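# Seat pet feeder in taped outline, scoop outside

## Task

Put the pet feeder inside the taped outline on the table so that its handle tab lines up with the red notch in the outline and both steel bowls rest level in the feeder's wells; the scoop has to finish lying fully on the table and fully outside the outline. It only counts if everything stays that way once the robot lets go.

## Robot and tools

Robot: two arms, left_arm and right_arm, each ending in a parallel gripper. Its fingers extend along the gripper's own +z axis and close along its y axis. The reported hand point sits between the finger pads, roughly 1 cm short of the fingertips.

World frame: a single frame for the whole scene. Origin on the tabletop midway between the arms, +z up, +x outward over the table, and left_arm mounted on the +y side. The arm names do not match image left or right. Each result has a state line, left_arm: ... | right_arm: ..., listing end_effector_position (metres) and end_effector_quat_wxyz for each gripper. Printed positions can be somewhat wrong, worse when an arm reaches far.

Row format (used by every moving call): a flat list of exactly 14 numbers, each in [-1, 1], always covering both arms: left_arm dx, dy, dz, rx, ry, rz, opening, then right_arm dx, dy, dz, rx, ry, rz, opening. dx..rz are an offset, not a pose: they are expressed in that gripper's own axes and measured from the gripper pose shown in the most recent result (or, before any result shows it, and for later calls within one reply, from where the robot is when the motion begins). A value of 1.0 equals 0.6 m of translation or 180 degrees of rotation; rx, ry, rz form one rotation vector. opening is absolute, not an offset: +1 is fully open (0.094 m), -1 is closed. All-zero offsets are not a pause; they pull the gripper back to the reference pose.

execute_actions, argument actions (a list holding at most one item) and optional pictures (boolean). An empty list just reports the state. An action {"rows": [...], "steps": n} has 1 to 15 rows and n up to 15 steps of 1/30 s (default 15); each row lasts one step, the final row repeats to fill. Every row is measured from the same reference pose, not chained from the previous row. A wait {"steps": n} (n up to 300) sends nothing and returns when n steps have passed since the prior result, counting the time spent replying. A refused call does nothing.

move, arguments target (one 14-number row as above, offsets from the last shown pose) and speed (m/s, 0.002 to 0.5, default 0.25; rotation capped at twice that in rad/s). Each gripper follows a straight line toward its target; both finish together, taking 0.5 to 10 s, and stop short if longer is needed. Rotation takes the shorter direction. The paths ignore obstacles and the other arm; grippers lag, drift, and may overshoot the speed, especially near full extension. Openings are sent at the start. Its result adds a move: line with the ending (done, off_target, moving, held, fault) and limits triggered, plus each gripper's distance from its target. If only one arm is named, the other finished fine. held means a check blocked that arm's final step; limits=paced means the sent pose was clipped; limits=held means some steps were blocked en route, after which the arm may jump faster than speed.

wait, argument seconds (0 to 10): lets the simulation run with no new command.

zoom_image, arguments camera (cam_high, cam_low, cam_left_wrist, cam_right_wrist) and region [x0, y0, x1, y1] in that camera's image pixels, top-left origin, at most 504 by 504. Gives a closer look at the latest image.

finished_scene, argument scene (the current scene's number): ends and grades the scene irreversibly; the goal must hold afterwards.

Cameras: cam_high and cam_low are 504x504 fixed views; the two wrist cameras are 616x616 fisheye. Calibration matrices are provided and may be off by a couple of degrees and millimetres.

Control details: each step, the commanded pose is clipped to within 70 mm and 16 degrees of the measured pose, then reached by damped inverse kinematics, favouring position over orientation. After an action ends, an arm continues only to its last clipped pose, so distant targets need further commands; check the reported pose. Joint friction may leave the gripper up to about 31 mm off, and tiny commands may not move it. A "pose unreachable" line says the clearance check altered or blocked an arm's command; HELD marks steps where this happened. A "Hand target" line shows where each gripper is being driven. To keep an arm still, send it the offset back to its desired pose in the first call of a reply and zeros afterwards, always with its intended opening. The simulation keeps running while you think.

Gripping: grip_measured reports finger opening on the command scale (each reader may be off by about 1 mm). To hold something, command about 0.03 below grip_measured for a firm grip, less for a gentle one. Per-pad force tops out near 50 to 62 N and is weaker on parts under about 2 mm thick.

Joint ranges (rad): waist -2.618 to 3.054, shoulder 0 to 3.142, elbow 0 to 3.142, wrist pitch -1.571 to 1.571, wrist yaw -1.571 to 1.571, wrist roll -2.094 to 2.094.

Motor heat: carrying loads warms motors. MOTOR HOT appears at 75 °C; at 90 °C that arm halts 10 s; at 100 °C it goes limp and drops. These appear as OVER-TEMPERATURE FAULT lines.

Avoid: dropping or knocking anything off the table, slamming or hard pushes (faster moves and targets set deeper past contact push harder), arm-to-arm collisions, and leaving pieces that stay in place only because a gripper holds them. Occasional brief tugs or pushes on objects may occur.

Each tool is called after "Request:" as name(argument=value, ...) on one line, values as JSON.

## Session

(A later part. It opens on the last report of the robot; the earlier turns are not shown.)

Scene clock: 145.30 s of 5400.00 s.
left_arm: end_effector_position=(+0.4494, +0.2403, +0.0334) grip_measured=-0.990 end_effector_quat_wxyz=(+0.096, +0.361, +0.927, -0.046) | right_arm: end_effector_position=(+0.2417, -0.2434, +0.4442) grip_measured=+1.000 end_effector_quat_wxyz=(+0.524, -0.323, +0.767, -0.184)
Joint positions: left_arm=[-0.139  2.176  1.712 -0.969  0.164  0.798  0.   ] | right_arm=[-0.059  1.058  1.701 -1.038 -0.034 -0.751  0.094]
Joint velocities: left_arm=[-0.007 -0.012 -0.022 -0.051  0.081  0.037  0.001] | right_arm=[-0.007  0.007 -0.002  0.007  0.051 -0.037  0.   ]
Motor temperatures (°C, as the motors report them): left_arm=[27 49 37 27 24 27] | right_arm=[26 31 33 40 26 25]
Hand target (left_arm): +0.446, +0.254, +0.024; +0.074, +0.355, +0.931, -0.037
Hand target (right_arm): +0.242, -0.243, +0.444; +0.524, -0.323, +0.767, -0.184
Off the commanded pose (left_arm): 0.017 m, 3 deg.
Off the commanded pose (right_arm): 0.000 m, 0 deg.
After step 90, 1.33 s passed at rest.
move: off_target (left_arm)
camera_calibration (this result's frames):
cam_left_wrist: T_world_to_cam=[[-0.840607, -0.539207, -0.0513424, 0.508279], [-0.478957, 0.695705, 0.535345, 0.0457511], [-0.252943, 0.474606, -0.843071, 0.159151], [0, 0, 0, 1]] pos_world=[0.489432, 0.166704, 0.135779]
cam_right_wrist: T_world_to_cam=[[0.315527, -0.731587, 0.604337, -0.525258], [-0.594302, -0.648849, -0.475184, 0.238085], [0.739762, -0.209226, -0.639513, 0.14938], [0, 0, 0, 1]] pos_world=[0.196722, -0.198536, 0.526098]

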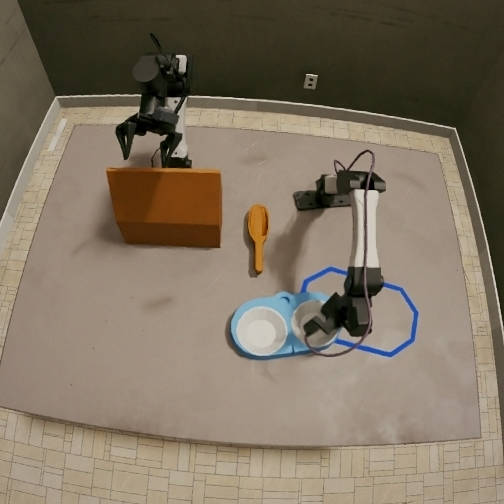

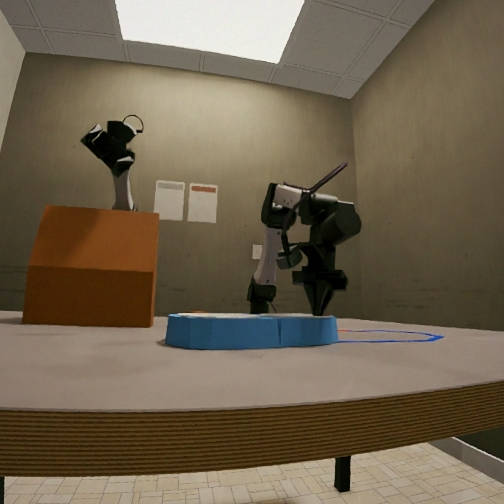

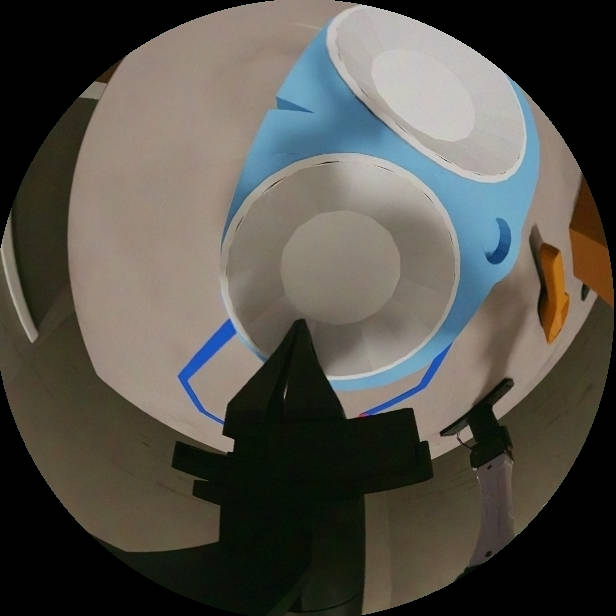

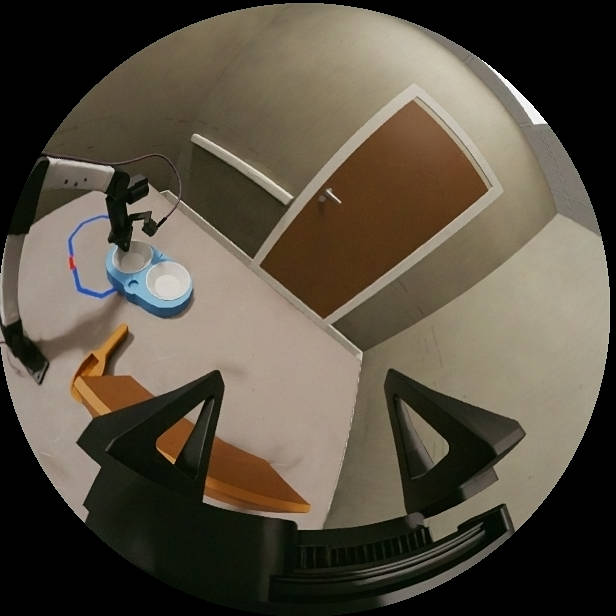

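Request:
move(target=[0.178,0.196,-0.03,0,0.03,0,-1, 0,0,0,0,0,0,1], speed=0.035)

Request:
move(target=[-0.04,-0.03,-0.13,0,0,0,-1, 0,0,0,0,0,0,1], speed=0.06)

Scene clock: 156.77 s of 5400.00 s.
left_arm: end_effector_position=(+0.4526, +0.3860, +0.0364) grip_measured=-0.990 end_effector_quat_wxyz=(+0.073, +0.367, +0.927, -0.036) | right_arm: end_effector_position=(+0.2417, -0.2434, +0.4442) grip_measured=+1.000 end_effector_quat_wxyz=(+0.524, -0.323, +0.767, -0.184)
Joint positions: left_arm=[ 0.164  2.376  2.07  -1.207  0.153  1.12   0.   ] | right_arm=[-0.059  1.058  1.701 -1.038 -0.034 -0.751  0.094]
Joint velocities: left_arm=[-0.002  0.002  0.017 -0.037  0.007 -0.051 -0.   ] | right_arm=[-0.002  0.007  0.007  0.007 -0.007 -0.007  0.   ]
Motor temperatures (°C, as the motors report them): left_arm=[27 48 38 26 24 27] | right_arm=[26 31 33 41 26 25]
Hand target (left_arm): +0.447, +0.399, +0.026; +0.055, +0.362, +0.930, -0.032
Hand target (right_arm): +0.242, -0.243, +0.444; +0.524, -0.323, +0.767, -0.184
Off the commanded pose (left_arm): 0.017 m, 3 deg.
Off the commanded pose (right_arm): 0.000 m, 0 deg.
After step 90, 3.57 s passed at rest.
move: off_target (left_arm)
camera_calibration (this result's frames):
cam_left_wrist: T_world_to_cam=[[-0.8489, -0.527082, -0.0394126, 0.588277], [-0.45028, 0.682123, 0.576156, -0.0648938], [-0.276797, 0.506846, -0.816389, 0.0907023], [0, 0, 0, 1]] pos_world=[0.495274, 0.308364, 0.134623]
cam_right_wrist: T_world_to_cam=[[0.315527, -0.731587, 0.604337, -0.525258], [-0.594302, -0.648849, -0.475184, 0.238085], [0.739762, -0.209226, -0.639513, 0.14938], [0, 0, 0, 1]] pos_world=[0.196722, -0.198536, 0.526098]

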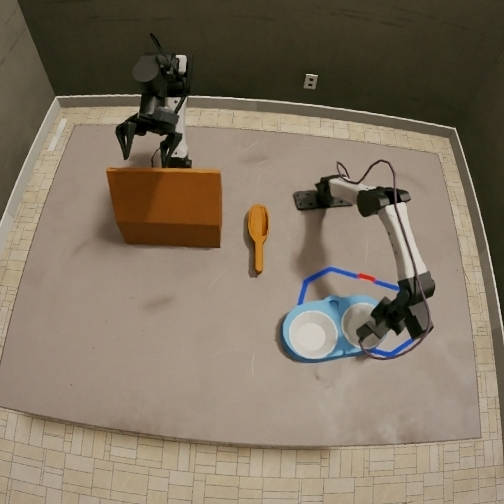

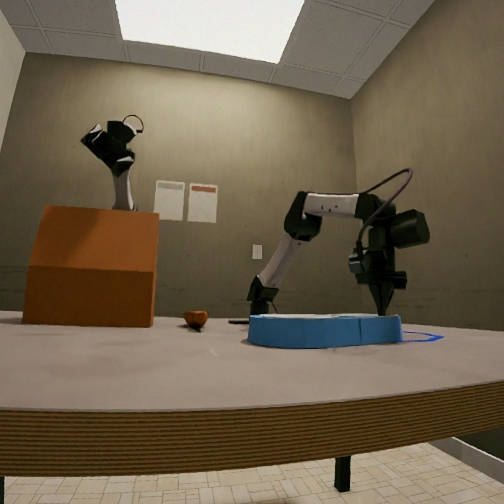

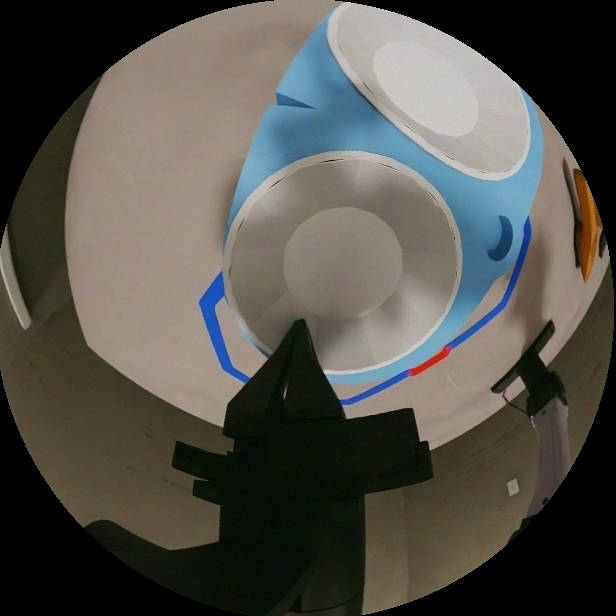

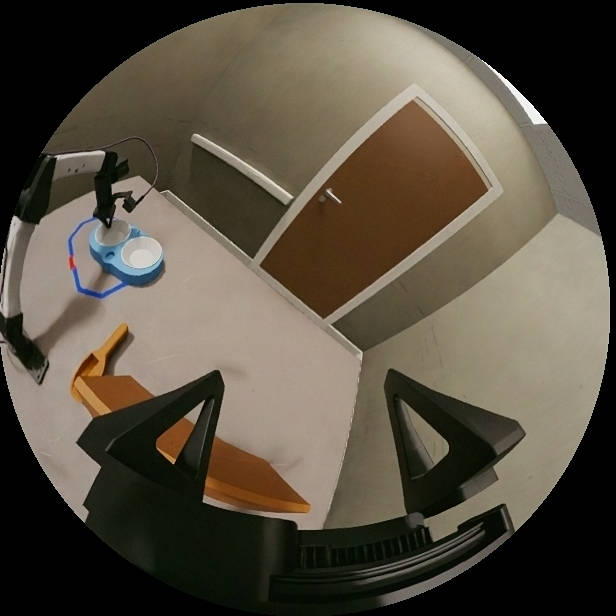

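Scene clock: 158.70 s of 5400.00 s.
left_arm: end_effector_position=(+0.4487, +0.3712, +0.1165) grip_measured=-0.990 end_effector_quat_wxyz=(+0.076, +0.365, +0.927, -0.035) | right_arm: end_effector_position=(+0.2417, -0.2434, +0.4442) grip_measured=+1.000 end_effector_quat_wxyz=(+0.524, -0.323, +0.767, -0.184)
Joint positions: left_arm=[ 0.137  2.354  2.351 -1.499  0.153  1.089  0.   ] | right_arm=[-0.059  1.058  1.701 -1.038 -0.034 -0.751  0.094]
Joint velocities: left_arm=[-0.002 -0.002  0.002  0.037  0.066  0.066  0.001] | right_arm=[-0.002 -0.012  0.012 -0.037 -0.007 -0.022  0.   ]
Motor temperatures (°C, as the motors report them): left_arm=[27 49 38 26 24 27] | right_arm=[26 31 33 41 26 25]
Hand target (left_arm): +0.450, +0.367, +0.118; +0.073, +0.367, +0.927, -0.036
Hand target (right_arm): +0.242, -0.243, +0.444; +0.524, -0.323, +0.767, -0.184
Off the commanded pose (left_arm): 0.005 m, 0 deg.
Off the commanded pose (right_arm): 0.000 m, 0 deg.
move: done
camera_calibration (this result's frames):
cam_left_wrist: T_world_to_cam=[[-0.846479, -0.530598, -0.0440423, 0.581028], [-0.456359, 0.680454, 0.57334, -0.0990327], [-0.274244, 0.505419, -0.818133, 0.162062], [0, 0, 0, 1]] pos_world=[0.491078, 0.29377, 0.214957]
cam_right_wrist: T_world_to_cam=[[0.315527, -0.731587, 0.604337, -0.525258], [-0.594302, -0.648849, -0.475184, 0.238085], [0.739762, -0.209226, -0.639513, 0.14938], [0, 0, 0, 1]] pos_world=[0.196722, -0.198536, 0.526098]

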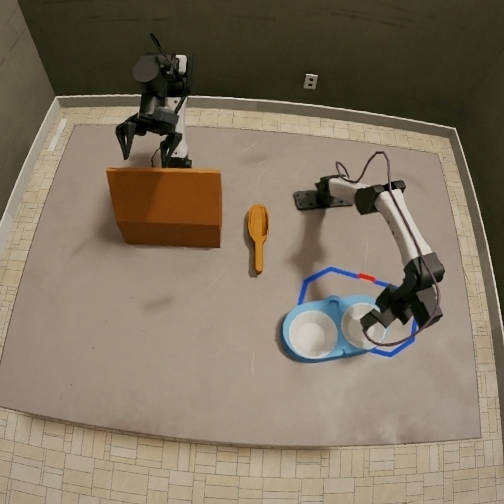

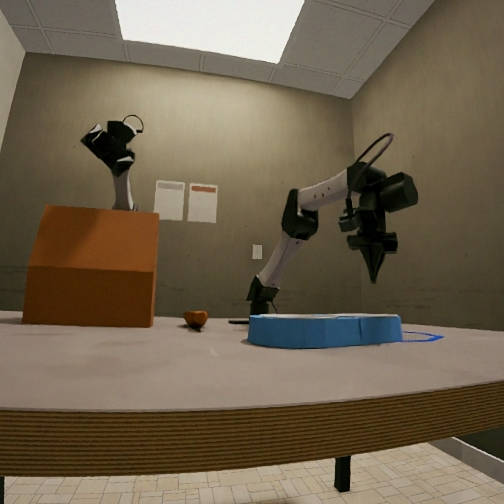

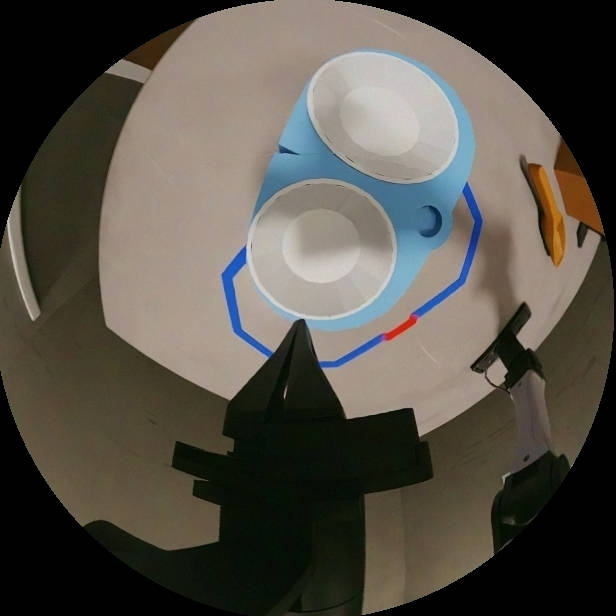

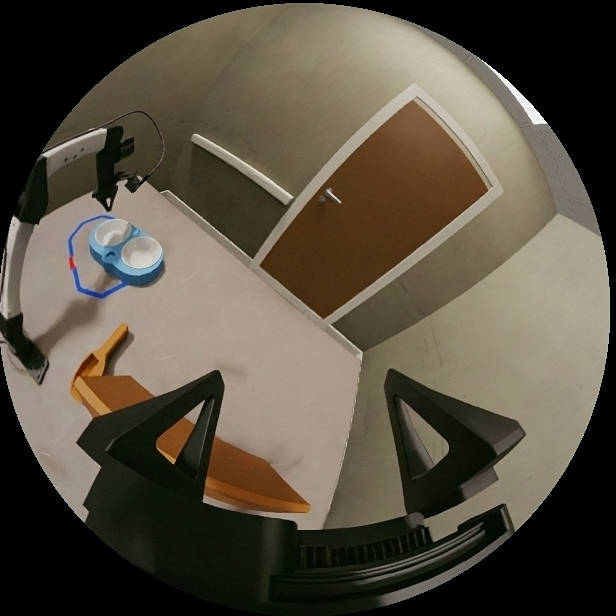

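Request:
move(target=[-0.038,-0.2375,0.07,-0.066,0.019,-0.78,-0.3, 0,0,0,0,0,0,1], speed=0.25)

Scene clock: 179.67 s of 5400.00 s.
left_arm: end_effector_position=(+0.3777, +0.2492, +0.0825) grip_measured=-0.302 end_effector_quat_wxyz=(-0.000, +0.754, -0.657, +0.003) | right_arm: end_effector_position=(+0.2417, -0.2434, +0.4442) grip_measured=+1.000 end_effector_quat_wxyz=(+0.524, -0.323, +0.767, -0.184)
Joint positions: left_arm=[-0.175  1.987  1.641 -1.22   0.004 -1.677  0.033] | right_arm=[-0.059  1.058  1.701 -1.038 -0.034 -0.751  0.094]
Joint velocities: left_arm=[-0.002 -0.007 -0.012  0.051 -0.081  0.022 -0.001] | right_arm=[ 0.007 -0.007  0.012  0.022 -0.022 -0.022  0.   ]
Motor temperatures (°C, as the motors report them): left_arm=[27 51 38 26 24 27] | right_arm=[26 31 33 41 26 25]
Hand target (left_arm): +0.373, +0.246, +0.080; -0.001, +0.753, -0.658, -0.001
Hand target (right_arm): +0.242, -0.243, +0.444; +0.524, -0.323, +0.767, -0.184
Off the commanded pose (left_arm): 0.006 m, 0 deg.
Off the commanded pose (right_arm): 0.000 m, 0 deg.
After step 90, 12.47 s passed at rest.
move: done
camera_calibration (this result's frames):
cam_left_wrist: T_world_to_cam=[[0.991848, -0.127345, -0.00455628, -0.343368], [-0.0874384, -0.70617, 0.702622, 0.166599], [-0.0926927, -0.696496, -0.711548, 0.398565], [0, 0, 0, 1]] pos_world=[0.39208, 0.35152, 0.164978]
cam_right_wrist: T_world_to_cam=[[0.315527, -0.731587, 0.604337, -0.525258], [-0.594302, -0.648849, -0.475184, 0.238085], [0.739762, -0.209226, -0.639513, 0.14938], [0, 0, 0, 1]] pos_world=[0.196722, -0.198536, 0.526098]

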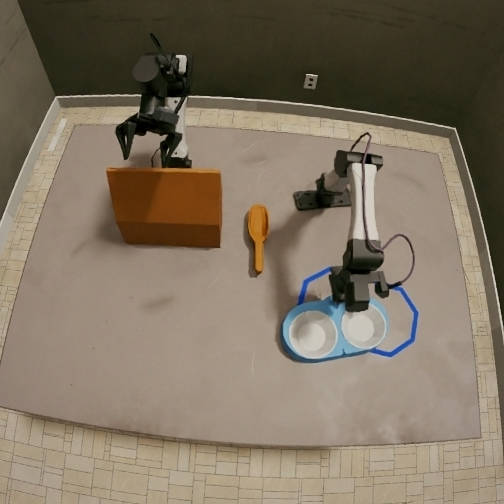

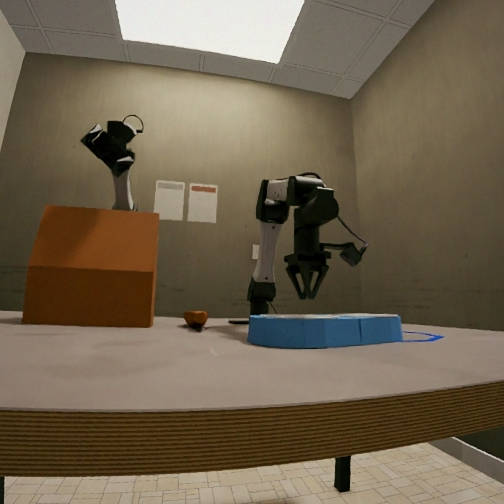

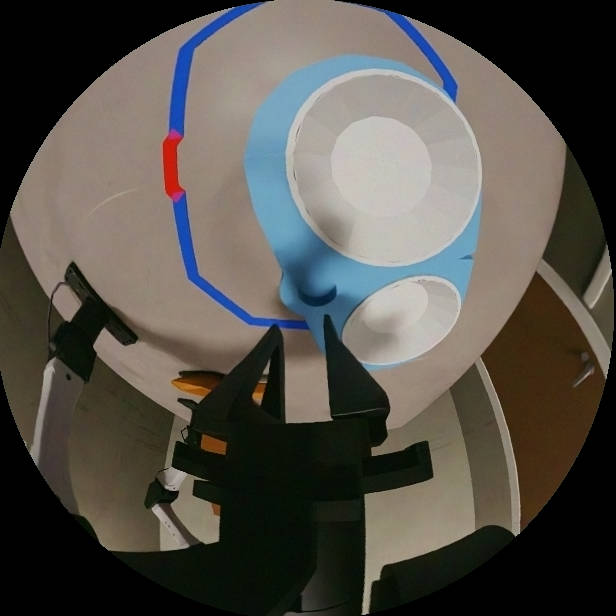

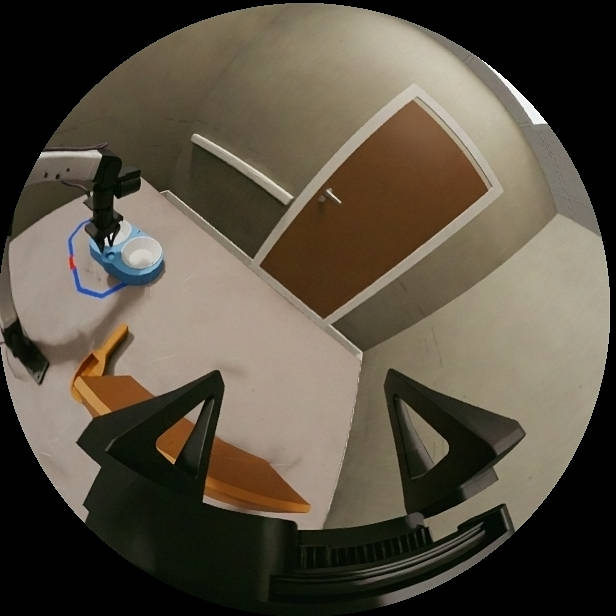

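Request:
move(target=[0,0.016,0.04,0,0,0,-0.3, 0,0,0,0,0,0,1], speed=0.03)

Scene clock: 184.07 s of 5400.00 s.
left_arm: end_effector_position=(+0.3708, +0.2490, +0.0607) grip_measured=-0.302 end_effector_quat_wxyz=(+0.001, +0.755, -0.656, +0.002) | right_arm: end_effector_position=(+0.2417, -0.2434, +0.4442) grip_measured=+1.000 end_effector_quat_wxyz=(+0.524, -0.323, +0.767, -0.184)
Joint positions: left_arm=[-0.175  1.976  1.538 -1.131  0.004 -1.681  0.033] | right_arm=[-0.059  1.058  1.701 -1.038 -0.034 -0.751  0.094]
Joint velocities: left_arm=[ 0.002 -0.002 -0.002 -0.022 -0.037 -0.11  -0.001] | right_arm=[-0.002  0.002  0.007  0.037  0.037  0.022  0.   ]
Motor temperatures (°C, as the motors report them): left_arm=[27 51 38 26 24 27] | right_arm=[26 31 33 41 26 25]
Hand target (left_arm): +0.368, +0.248, +0.058; +0.000, +0.754, -0.657, +0.003
Hand target (right_arm): +0.242, -0.243, +0.444; +0.524, -0.323, +0.767, -0.184
Off the commanded pose (left_arm): 0.004 m, 0 deg.
Off the commanded pose (right_arm): 0.000 m, 0 deg.
After step 90, 0.30 s passed at rest.
move: done
camera_calibration (this result's frames):
cam_left_wrist: T_world_to_cam=[[0.992213, -0.124318, -0.00758171, -0.337329], [-0.0831304, -0.706357, 0.702957, 0.179557], [-0.0927455, -0.696854, -0.711192, 0.382385], [0, 0, 0, 1]] pos_world=[0.385094, 0.351362, 0.143171]
cam_right_wrist: T_world_to_cam=[[0.315527, -0.731587, 0.604337, -0.525258], [-0.594302, -0.648849, -0.475184, 0.238085], [0.739762, -0.209226, -0.639513, 0.14938], [0, 0, 0, 1]] pos_world=[0.196722, -0.198536, 0.526098]

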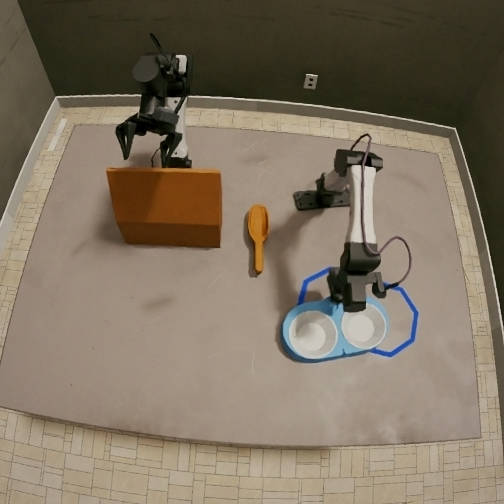

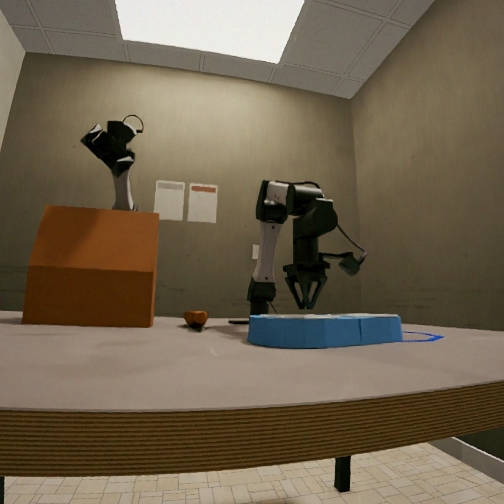

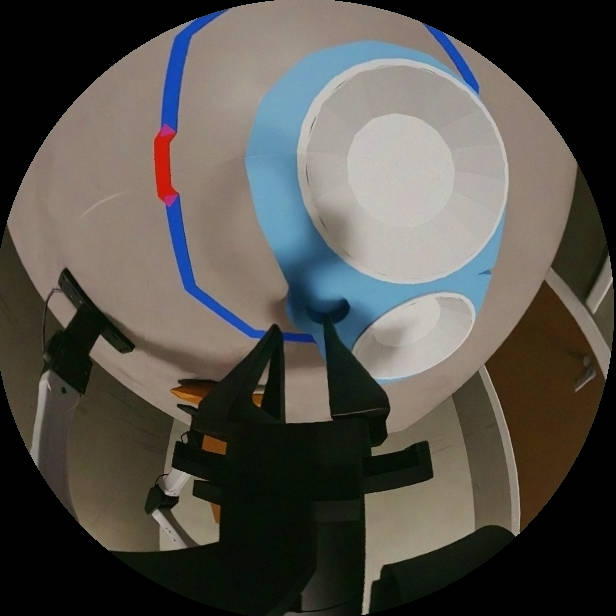

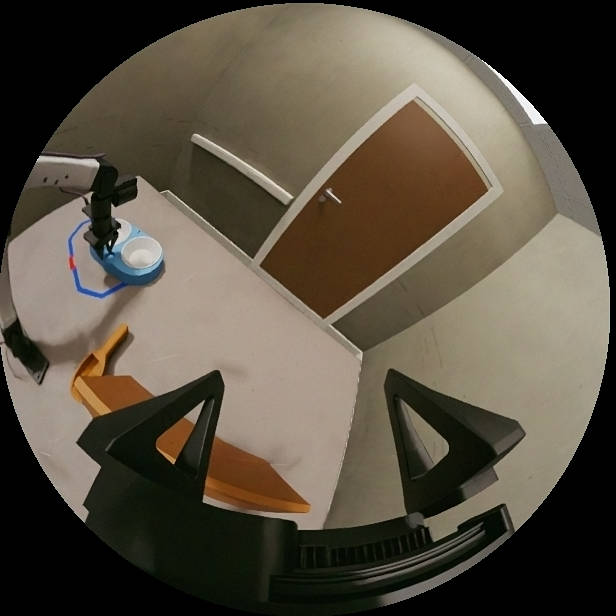

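Request:
move(target=[0,0.003,0.042,0,0,0,-0.3, 0,0,0,0,0,0,1], speed=0.02)

Request:
move(target=[0,0,0,0,0,0,-0.8, 0,0,0,0,0,0,1])

Request:
zoom_image(camera="cam_high", region=[270, 250, 430, 380])

Scene clock: 189.73 s of 5400.00 s.
left_arm: end_effector_position=(+0.3740, +0.2491, +0.0472) grip_measured=-0.302 end_effector_quat_wxyz=(-0.008, +0.755, -0.656, +0.012) | right_arm: end_effector_position=(+0.2417, -0.2434, +0.4442) grip_measured=+1.000 end_effector_quat_wxyz=(+0.524, -0.323, +0.767, -0.184)
Joint positions: left_arm=[-0.175  1.976  1.483 -1.05   0.004 -1.681  0.033] | right_arm=[-0.059  1.058  1.701 -1.038 -0.034 -0.751  0.094]
Joint velocities: left_arm=[-0.017  0.002 -0.002  0.066  0.066  0.007  0.002] | right_arm=[-0.002 -0.012 -0.002  0.007 -0.066  0.051  0.   ]
Motor temperatures (°C, as the motors report them): left_arm=[27 50 37 26 24 27] | right_arm=[26 31 33 42 26 25]
Hand target (left_arm): +0.369, +0.249, +0.036; +0.001, +0.755, -0.656, +0.002
Hand target (right_arm): +0.242, -0.243, +0.444; +0.524, -0.323, +0.767, -0.184
Off the commanded pose (left_arm): 0.013 m, 1 deg.
Off the commanded pose (right_arm): 0.000 m, 0 deg.
After step 90, 1.17 s passed at rest.
move: off_target (left_arm)
camera_calibration (this result's frames):
cam_left_wrist: T_world_to_cam=[[0.992085, -0.124322, 0.0176698, -0.341705], [-0.101053, -0.706901, 0.700057, 0.196356], [-0.0745415, -0.696301, -0.713869, 0.366323], [0, 0, 0, 1]] pos_world=[0.386148, 0.351394, 0.130084]
cam_right_wrist: T_world_to_cam=[[0.315527, -0.731587, 0.604337, -0.525258], [-0.594302, -0.648849, -0.475184, 0.238085], [0.739762, -0.209226, -0.639513, 0.14938], [0, 0, 0, 1]] pos_world=[0.196722, -0.198536, 0.526098]

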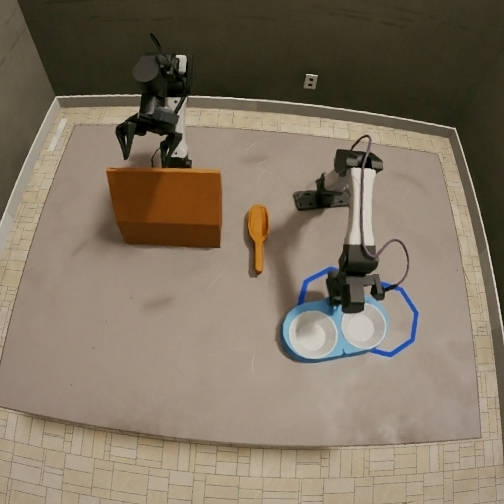

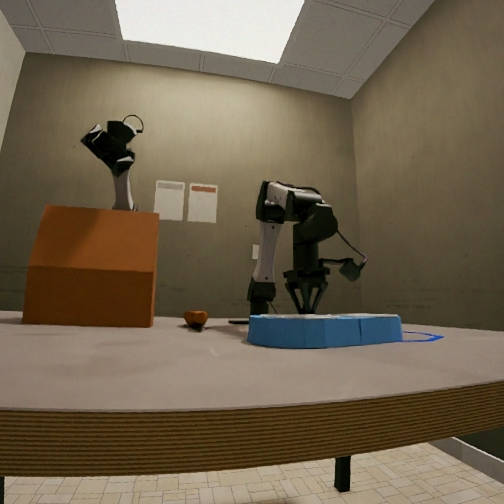

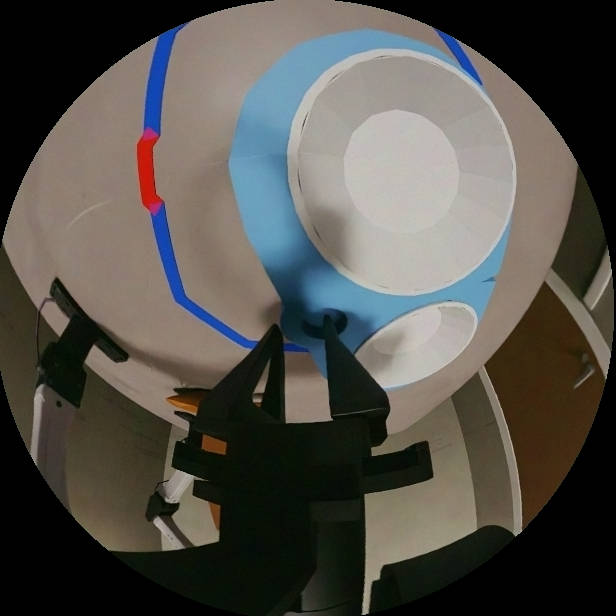

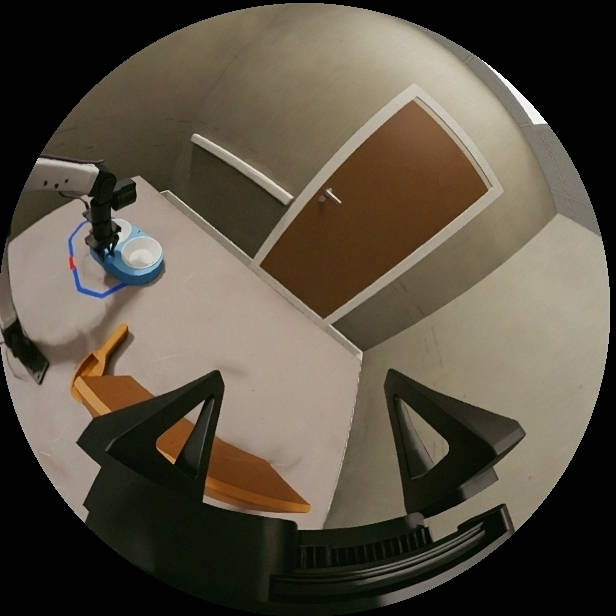

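Scene clock: 190.23 s of 5400.00 s.
left_arm: end_effector_position=(+0.3734, +0.2488, +0.0472) grip_measured=-0.742 end_effector_quat_wxyz=(-0.007, +0.754, -0.657, +0.011) | right_arm: end_effector_position=(+0.2417, -0.2434, +0.4442) grip_measured=+1.000 end_effector_quat_wxyz=(+0.524, -0.323, +0.767, -0.184)
Joint positions: left_arm=[-0.175  1.976  1.483 -1.052  0.006 -1.677  0.012] | right_arm=[-0.059  1.058  1.701 -1.038 -0.034 -0.751  0.094]
Joint velocities: left_arm=[-0.002  0.002  0.007  0.007  0.066 -0.022 -0.001] | right_arm=[-0.012 -0.007 -0.007 -0.022 -0.066 -0.007  0.   ]
Motor temperatures (°C, as the motors report them): left_arm=[27 50 37 26 24 27] | right_arm=[26 31 33 42 26 25]
Hand target (left_arm): +0.374, +0.249, +0.047; -0.008, +0.755, -0.656, +0.012
Hand target (right_arm): +0.242, -0.243, +0.444; +0.524, -0.323, +0.767, -0.184
Off the commanded pose (left_arm): 0.001 m, 0 deg.
Off the commanded pose (right_arm): 0.000 m, 0 deg.
move: done
camera_calibration (this result's frames):
cam_left_wrist: T_world_to_cam=[[0.991733, -0.127363, 0.0156494, -0.340206], [-0.101674, -0.705528, 0.701351, 0.195941], [-0.078285, -0.697144, -0.712645, 0.367627], [0, 0, 0, 1]] pos_world=[0.386095, 0.351201, 0.129888]
cam_right_wrist: T_world_to_cam=[[0.315527, -0.731587, 0.604337, -0.525258], [-0.594302, -0.648849, -0.475184, 0.238085], [0.739762, -0.209226, -0.639513, 0.14938], [0, 0, 0, 1]] pos_world=[0.196722, -0.198536, 0.526098]

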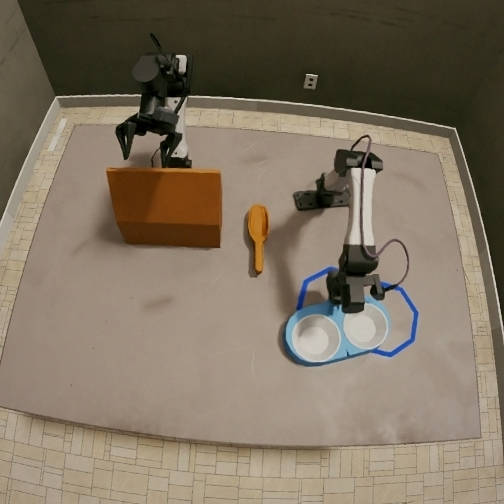

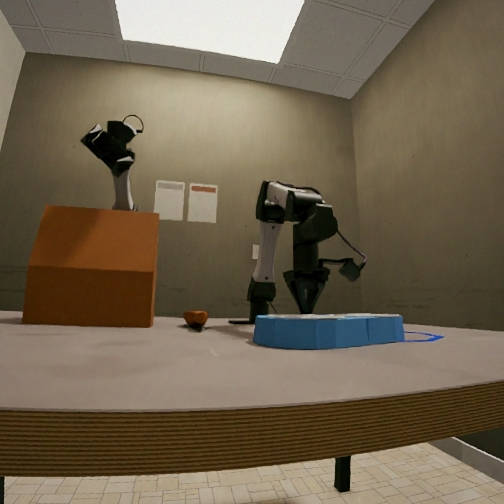

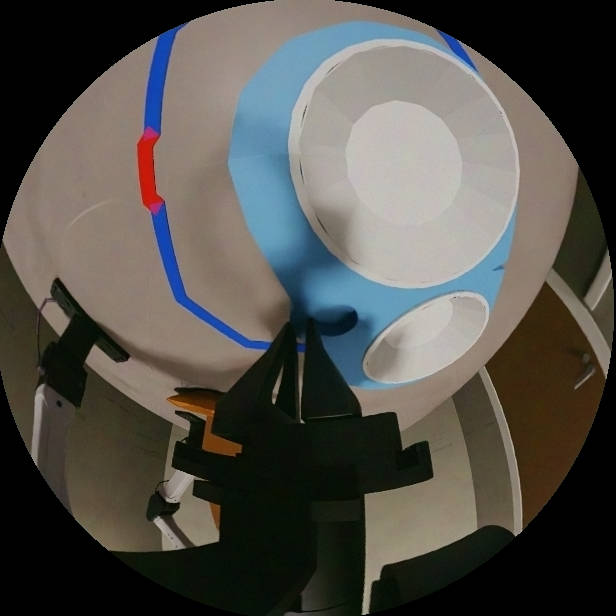

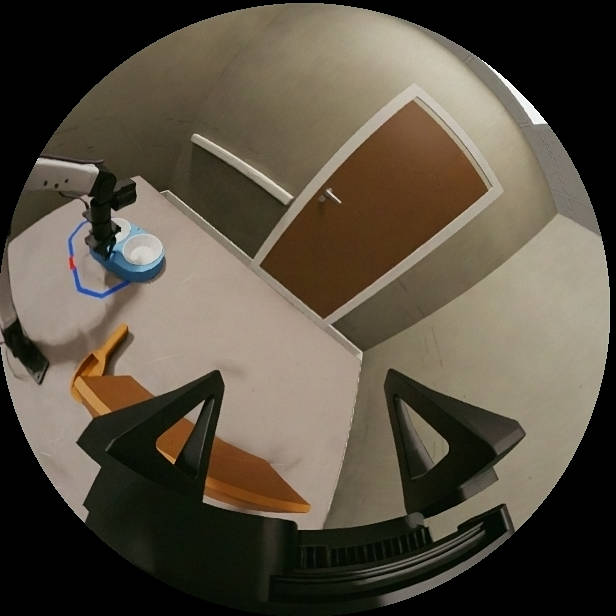

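Region (270, 250, 430, 380) of cam_high's 504x504 image, scaled by 3.150, with more detail than that image has; it fills the top 410 rows of this view, and the rest is white.

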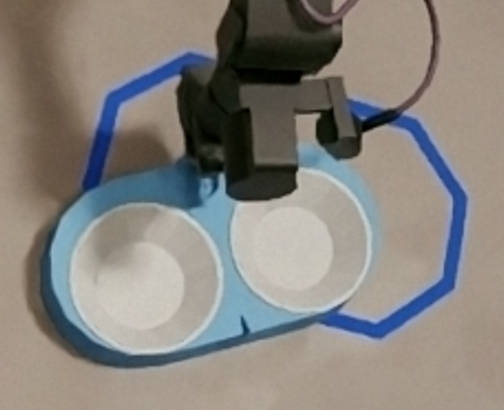

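Shallow grip; regrip deeper.

Request:
move(target=[0,0,0,0,0,0,-0.4, 0,0,0,0,0,0,1])

Request:
move(target=[0,0.004,0.033,0,0,0,-0.4, 0,0,0,0,0,0,1], speed=0.02)

Request:
move(target=[0,0,0,0,0,0,-0.8, 0,0,0,0,0,0,1])

Request:
zoom_image(camera="cam_high", region=[270, 250, 430, 380])

Scene clock: 199.30 s of 5400.00 s.
left_arm: end_effector_position=(+0.3734, +0.2487, +0.0472) grip_measured=-0.402 end_effector_quat_wxyz=(-0.006, +0.754, -0.657, +0.011) | right_arm: end_effector_position=(+0.2417, -0.2434, +0.4442) grip_measured=+1.000 end_effector_quat_wxyz=(+0.524, -0.323, +0.767, -0.184)
Joint positions: left_arm=[-0.175  1.976  1.483 -1.052  0.006 -1.677  0.028] | right_arm=[-0.059  1.058  1.701 -1.038 -0.034 -0.751  0.094]
Joint velocities: left_arm=[-0.012 -0.002  0.032  0.022  0.037 -0.007 -0.001] | right_arm=[-0.007 -0.002 -0.017 -0.051 -0.081 -0.037  0.   ]
Motor temperatures (°C, as the motors report them): left_arm=[27 50 38 26 24 27] | right_arm=[26 31 33 42 26 25]
Hand target (left_arm): +0.373, +0.249, +0.047; -0.007, +0.754, -0.657, +0.011
Hand target (right_arm): +0.242, -0.243, +0.444; +0.524, -0.323, +0.767, -0.184
Off the commanded pose (left_arm): 0.000 m, 0 deg.
Off the commanded pose (right_arm): 0.000 m, 0 deg.
After step 90, 5.37 s passed at rest.
move: done
camera_calibration (this result's frames):
cam_left_wrist: T_world_to_cam=[[0.991731, -0.127367, 0.0157094, -0.340217], [-0.101689, -0.705259, 0.701618, 0.195821], [-0.0782835, -0.697414, -0.71238, 0.367636], [0, 0, 0, 1]] pos_world=[0.386097, 0.351167, 0.12985]
cam_right_wrist: T_world_to_cam=[[0.315527, -0.731587, 0.604337, -0.525258], [-0.594302, -0.648849, -0.475184, 0.238085], [0.739762, -0.209226, -0.639513, 0.14938], [0, 0, 0, 1]] pos_world=[0.196722, -0.198536, 0.526098]

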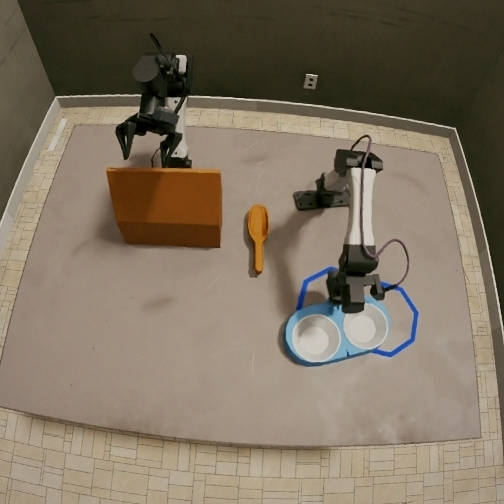

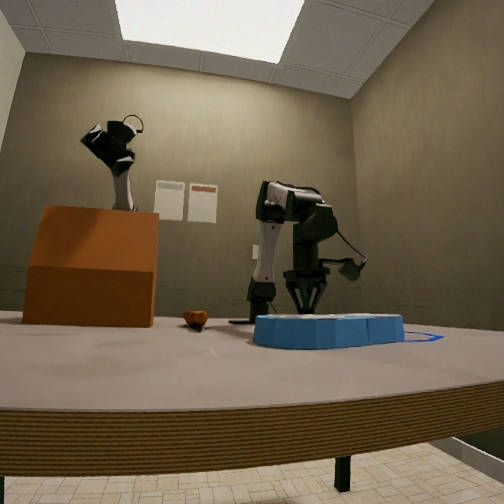

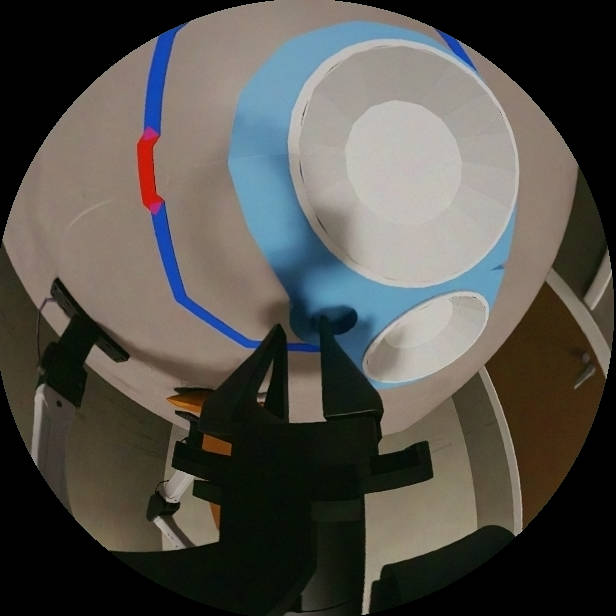

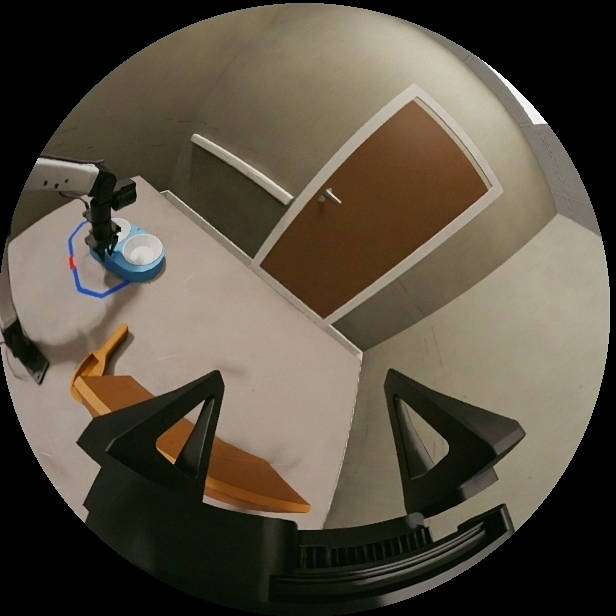

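Scene clock: 200.53 s of 5400.00 s.
left_arm: end_effector_position=(+0.3766, +0.2488, +0.0383) grip_measured=-0.402 end_effector_quat_wxyz=(-0.014, +0.754, -0.657, +0.020) | right_arm: end_effector_position=(+0.2417, -0.2434, +0.4442) grip_measured=+1.000 end_effector_quat_wxyz=(+0.524, -0.323, +0.767, -0.184)
Joint positions: left_arm=[-0.175  1.976  1.446 -0.992  0.006 -1.677  0.028] | right_arm=[-0.059  1.058  1.701 -1.038 -0.034 -0.751  0.094]
Joint velocities: left_arm=[-0.002  0.002 -0.002  0.022 -0.007 -0.037  0.   ] | right_arm=[ 0.007 -0.017  0.022 -0.007 -0.051 -0.081  0.   ]
Motor temperatures (°C, as the motors report them): left_arm=[27 50 37 26 24 27] | right_arm=[26 31 33 42 26 25]
Hand target (left_arm): +0.371, +0.248, +0.028; -0.006, +0.754, -0.657, +0.011
Hand target (right_arm): +0.242, -0.243, +0.444; +0.524, -0.323, +0.767, -0.184
Off the commanded pose (left_arm): 0.012 m, 1 deg.
Off the commanded pose (right_arm): 0.000 m, 0 deg.
move: off_target (left_arm)
camera_calibration (this result's frames):
cam_left_wrist: T_world_to_cam=[[0.991099, -0.127386, 0.0386802, -0.343863], [-0.117974, -0.705754, 0.698566, 0.20881], [-0.0616887, -0.696911, -0.7145, 0.35534], [0, 0, 0, 1]] pos_world=[0.387357, 0.351205, 0.121323]
cam_right_wrist: T_world_to_cam=[[0.315527, -0.731587, 0.604337, -0.525258], [-0.594302, -0.648849, -0.475184, 0.238085], [0.739762, -0.209226, -0.639513, 0.14938], [0, 0, 0, 1]] pos_world=[0.196722, -0.198536, 0.526098]

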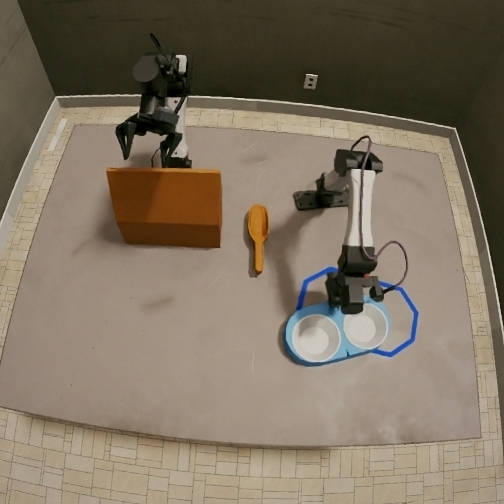

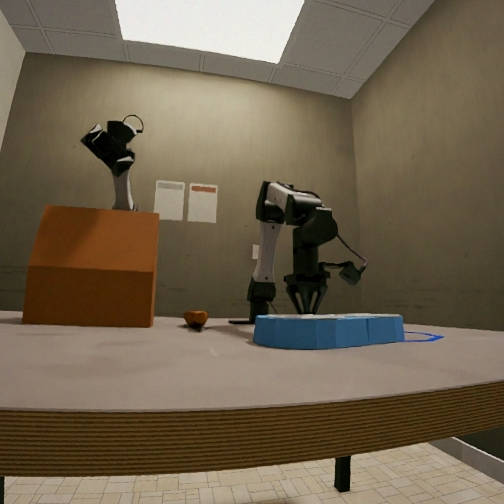

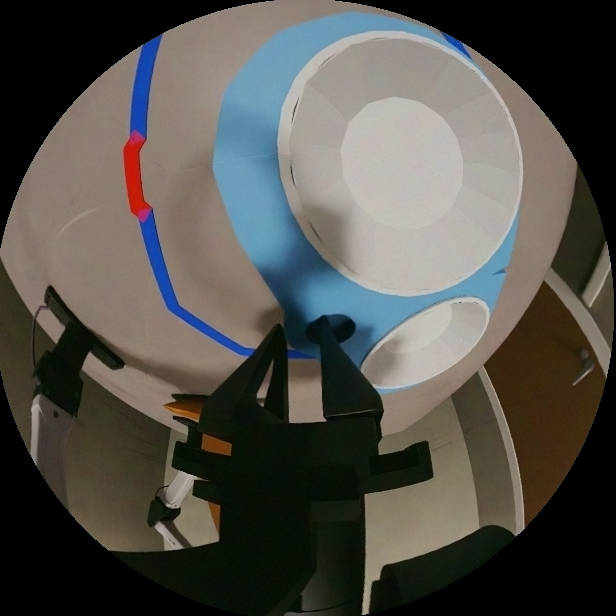

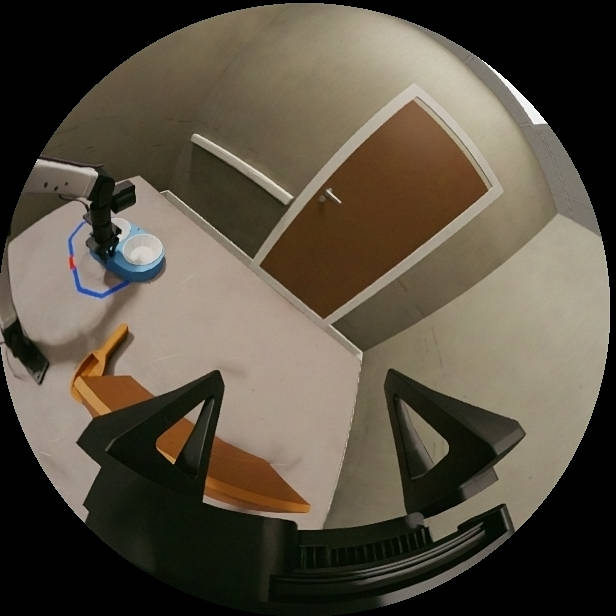

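Scene clock: 201.03 s of 5400.00 s.
left_arm: end_effector_position=(+0.3757, +0.2486, +0.0383) grip_measured=-0.684 end_effector_quat_wxyz=(-0.013, +0.754, -0.656, +0.019) | right_arm: end_effector_position=(+0.2417, -0.2434, +0.4442) grip_measured=+1.000 end_effector_quat_wxyz=(+0.524, -0.323, +0.767, -0.184)
Joint positions: left_arm=[-0.175  1.976  1.446 -0.995  0.007 -1.679  0.015] | right_arm=[-0.059  1.058  1.701 -1.038 -0.034 -0.751  0.094]
Joint velocities: left_arm=[-0.002  0.002 -0.017 -0.022 -0.125 -0.139  0.   ] | right_arm=[ 0.012 -0.002 -0.027 -0.11   0.007 -0.007  0.   ]
Motor temperatures (°C, as the motors report them): left_arm=[27 50 38 26 24 27] | right_arm=[26 31 33 42 26 25]
Hand target (left_arm): +0.377, +0.249, +0.038; -0.015, +0.754, -0.657, +0.020
Hand target (right_arm): +0.242, -0.243, +0.444; +0.524, -0.323, +0.767, -0.184
Off the commanded pose (left_arm): 0.001 m, 0 deg.
Off the commanded pose (right_arm): 0.000 m, 0 deg.
move: done
camera_calibration (this result's frames):
cam_left_wrist: T_world_to_cam=[[0.991427, -0.125875, 0.0350359, -0.343317], [-0.114269, -0.705263, 0.699676, 0.207061], [-0.0633625, -0.697682, -0.7136, 0.355926], [0, 0, 0, 1]] pos_world=[0.386587, 0.351141, 0.121142]
cam_right_wrist: T_world_to_cam=[[0.315527, -0.731587, 0.604337, -0.525258], [-0.594302, -0.648849, -0.475184, 0.238085], [0.739762, -0.209226, -0.639513, 0.14938], [0, 0, 0, 1]] pos_world=[0.196722, -0.198536, 0.526098]

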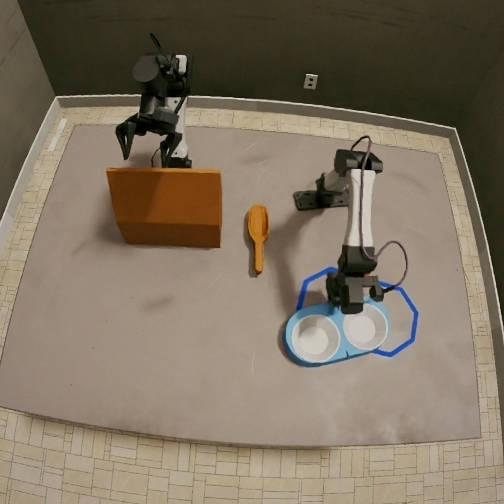

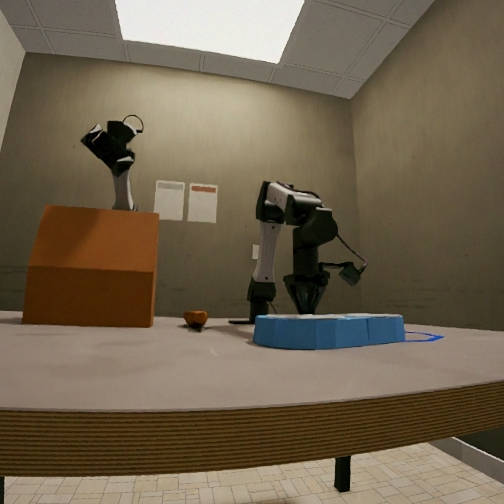

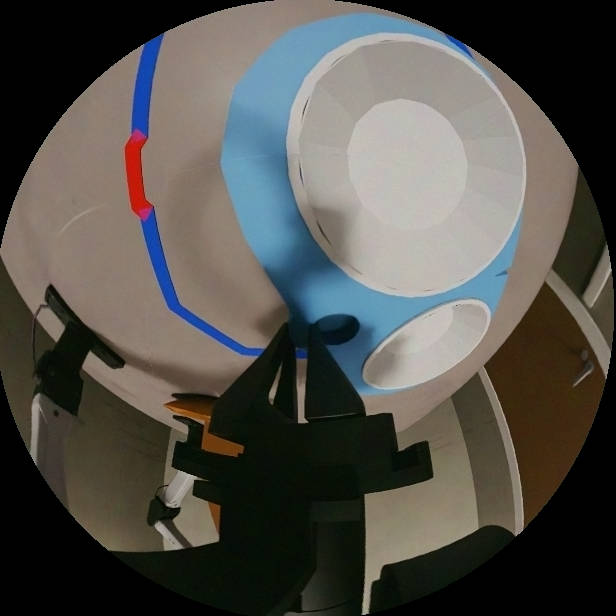

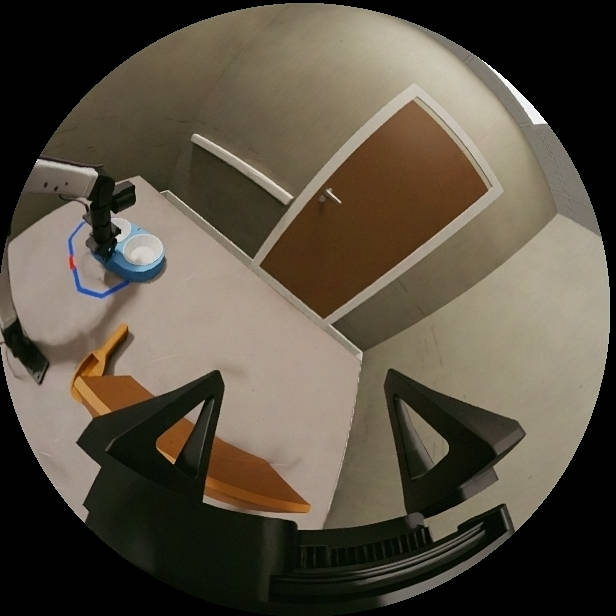

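Region (270, 250, 430, 380) of cam_high's 504x504 image, scaled by 3.150, with more detail than that image has; it fills the top 410 rows of this view, and the rest is white.

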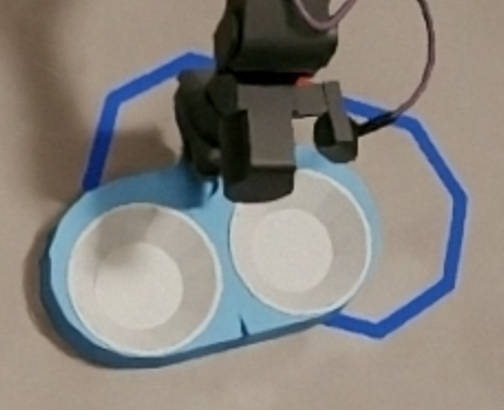

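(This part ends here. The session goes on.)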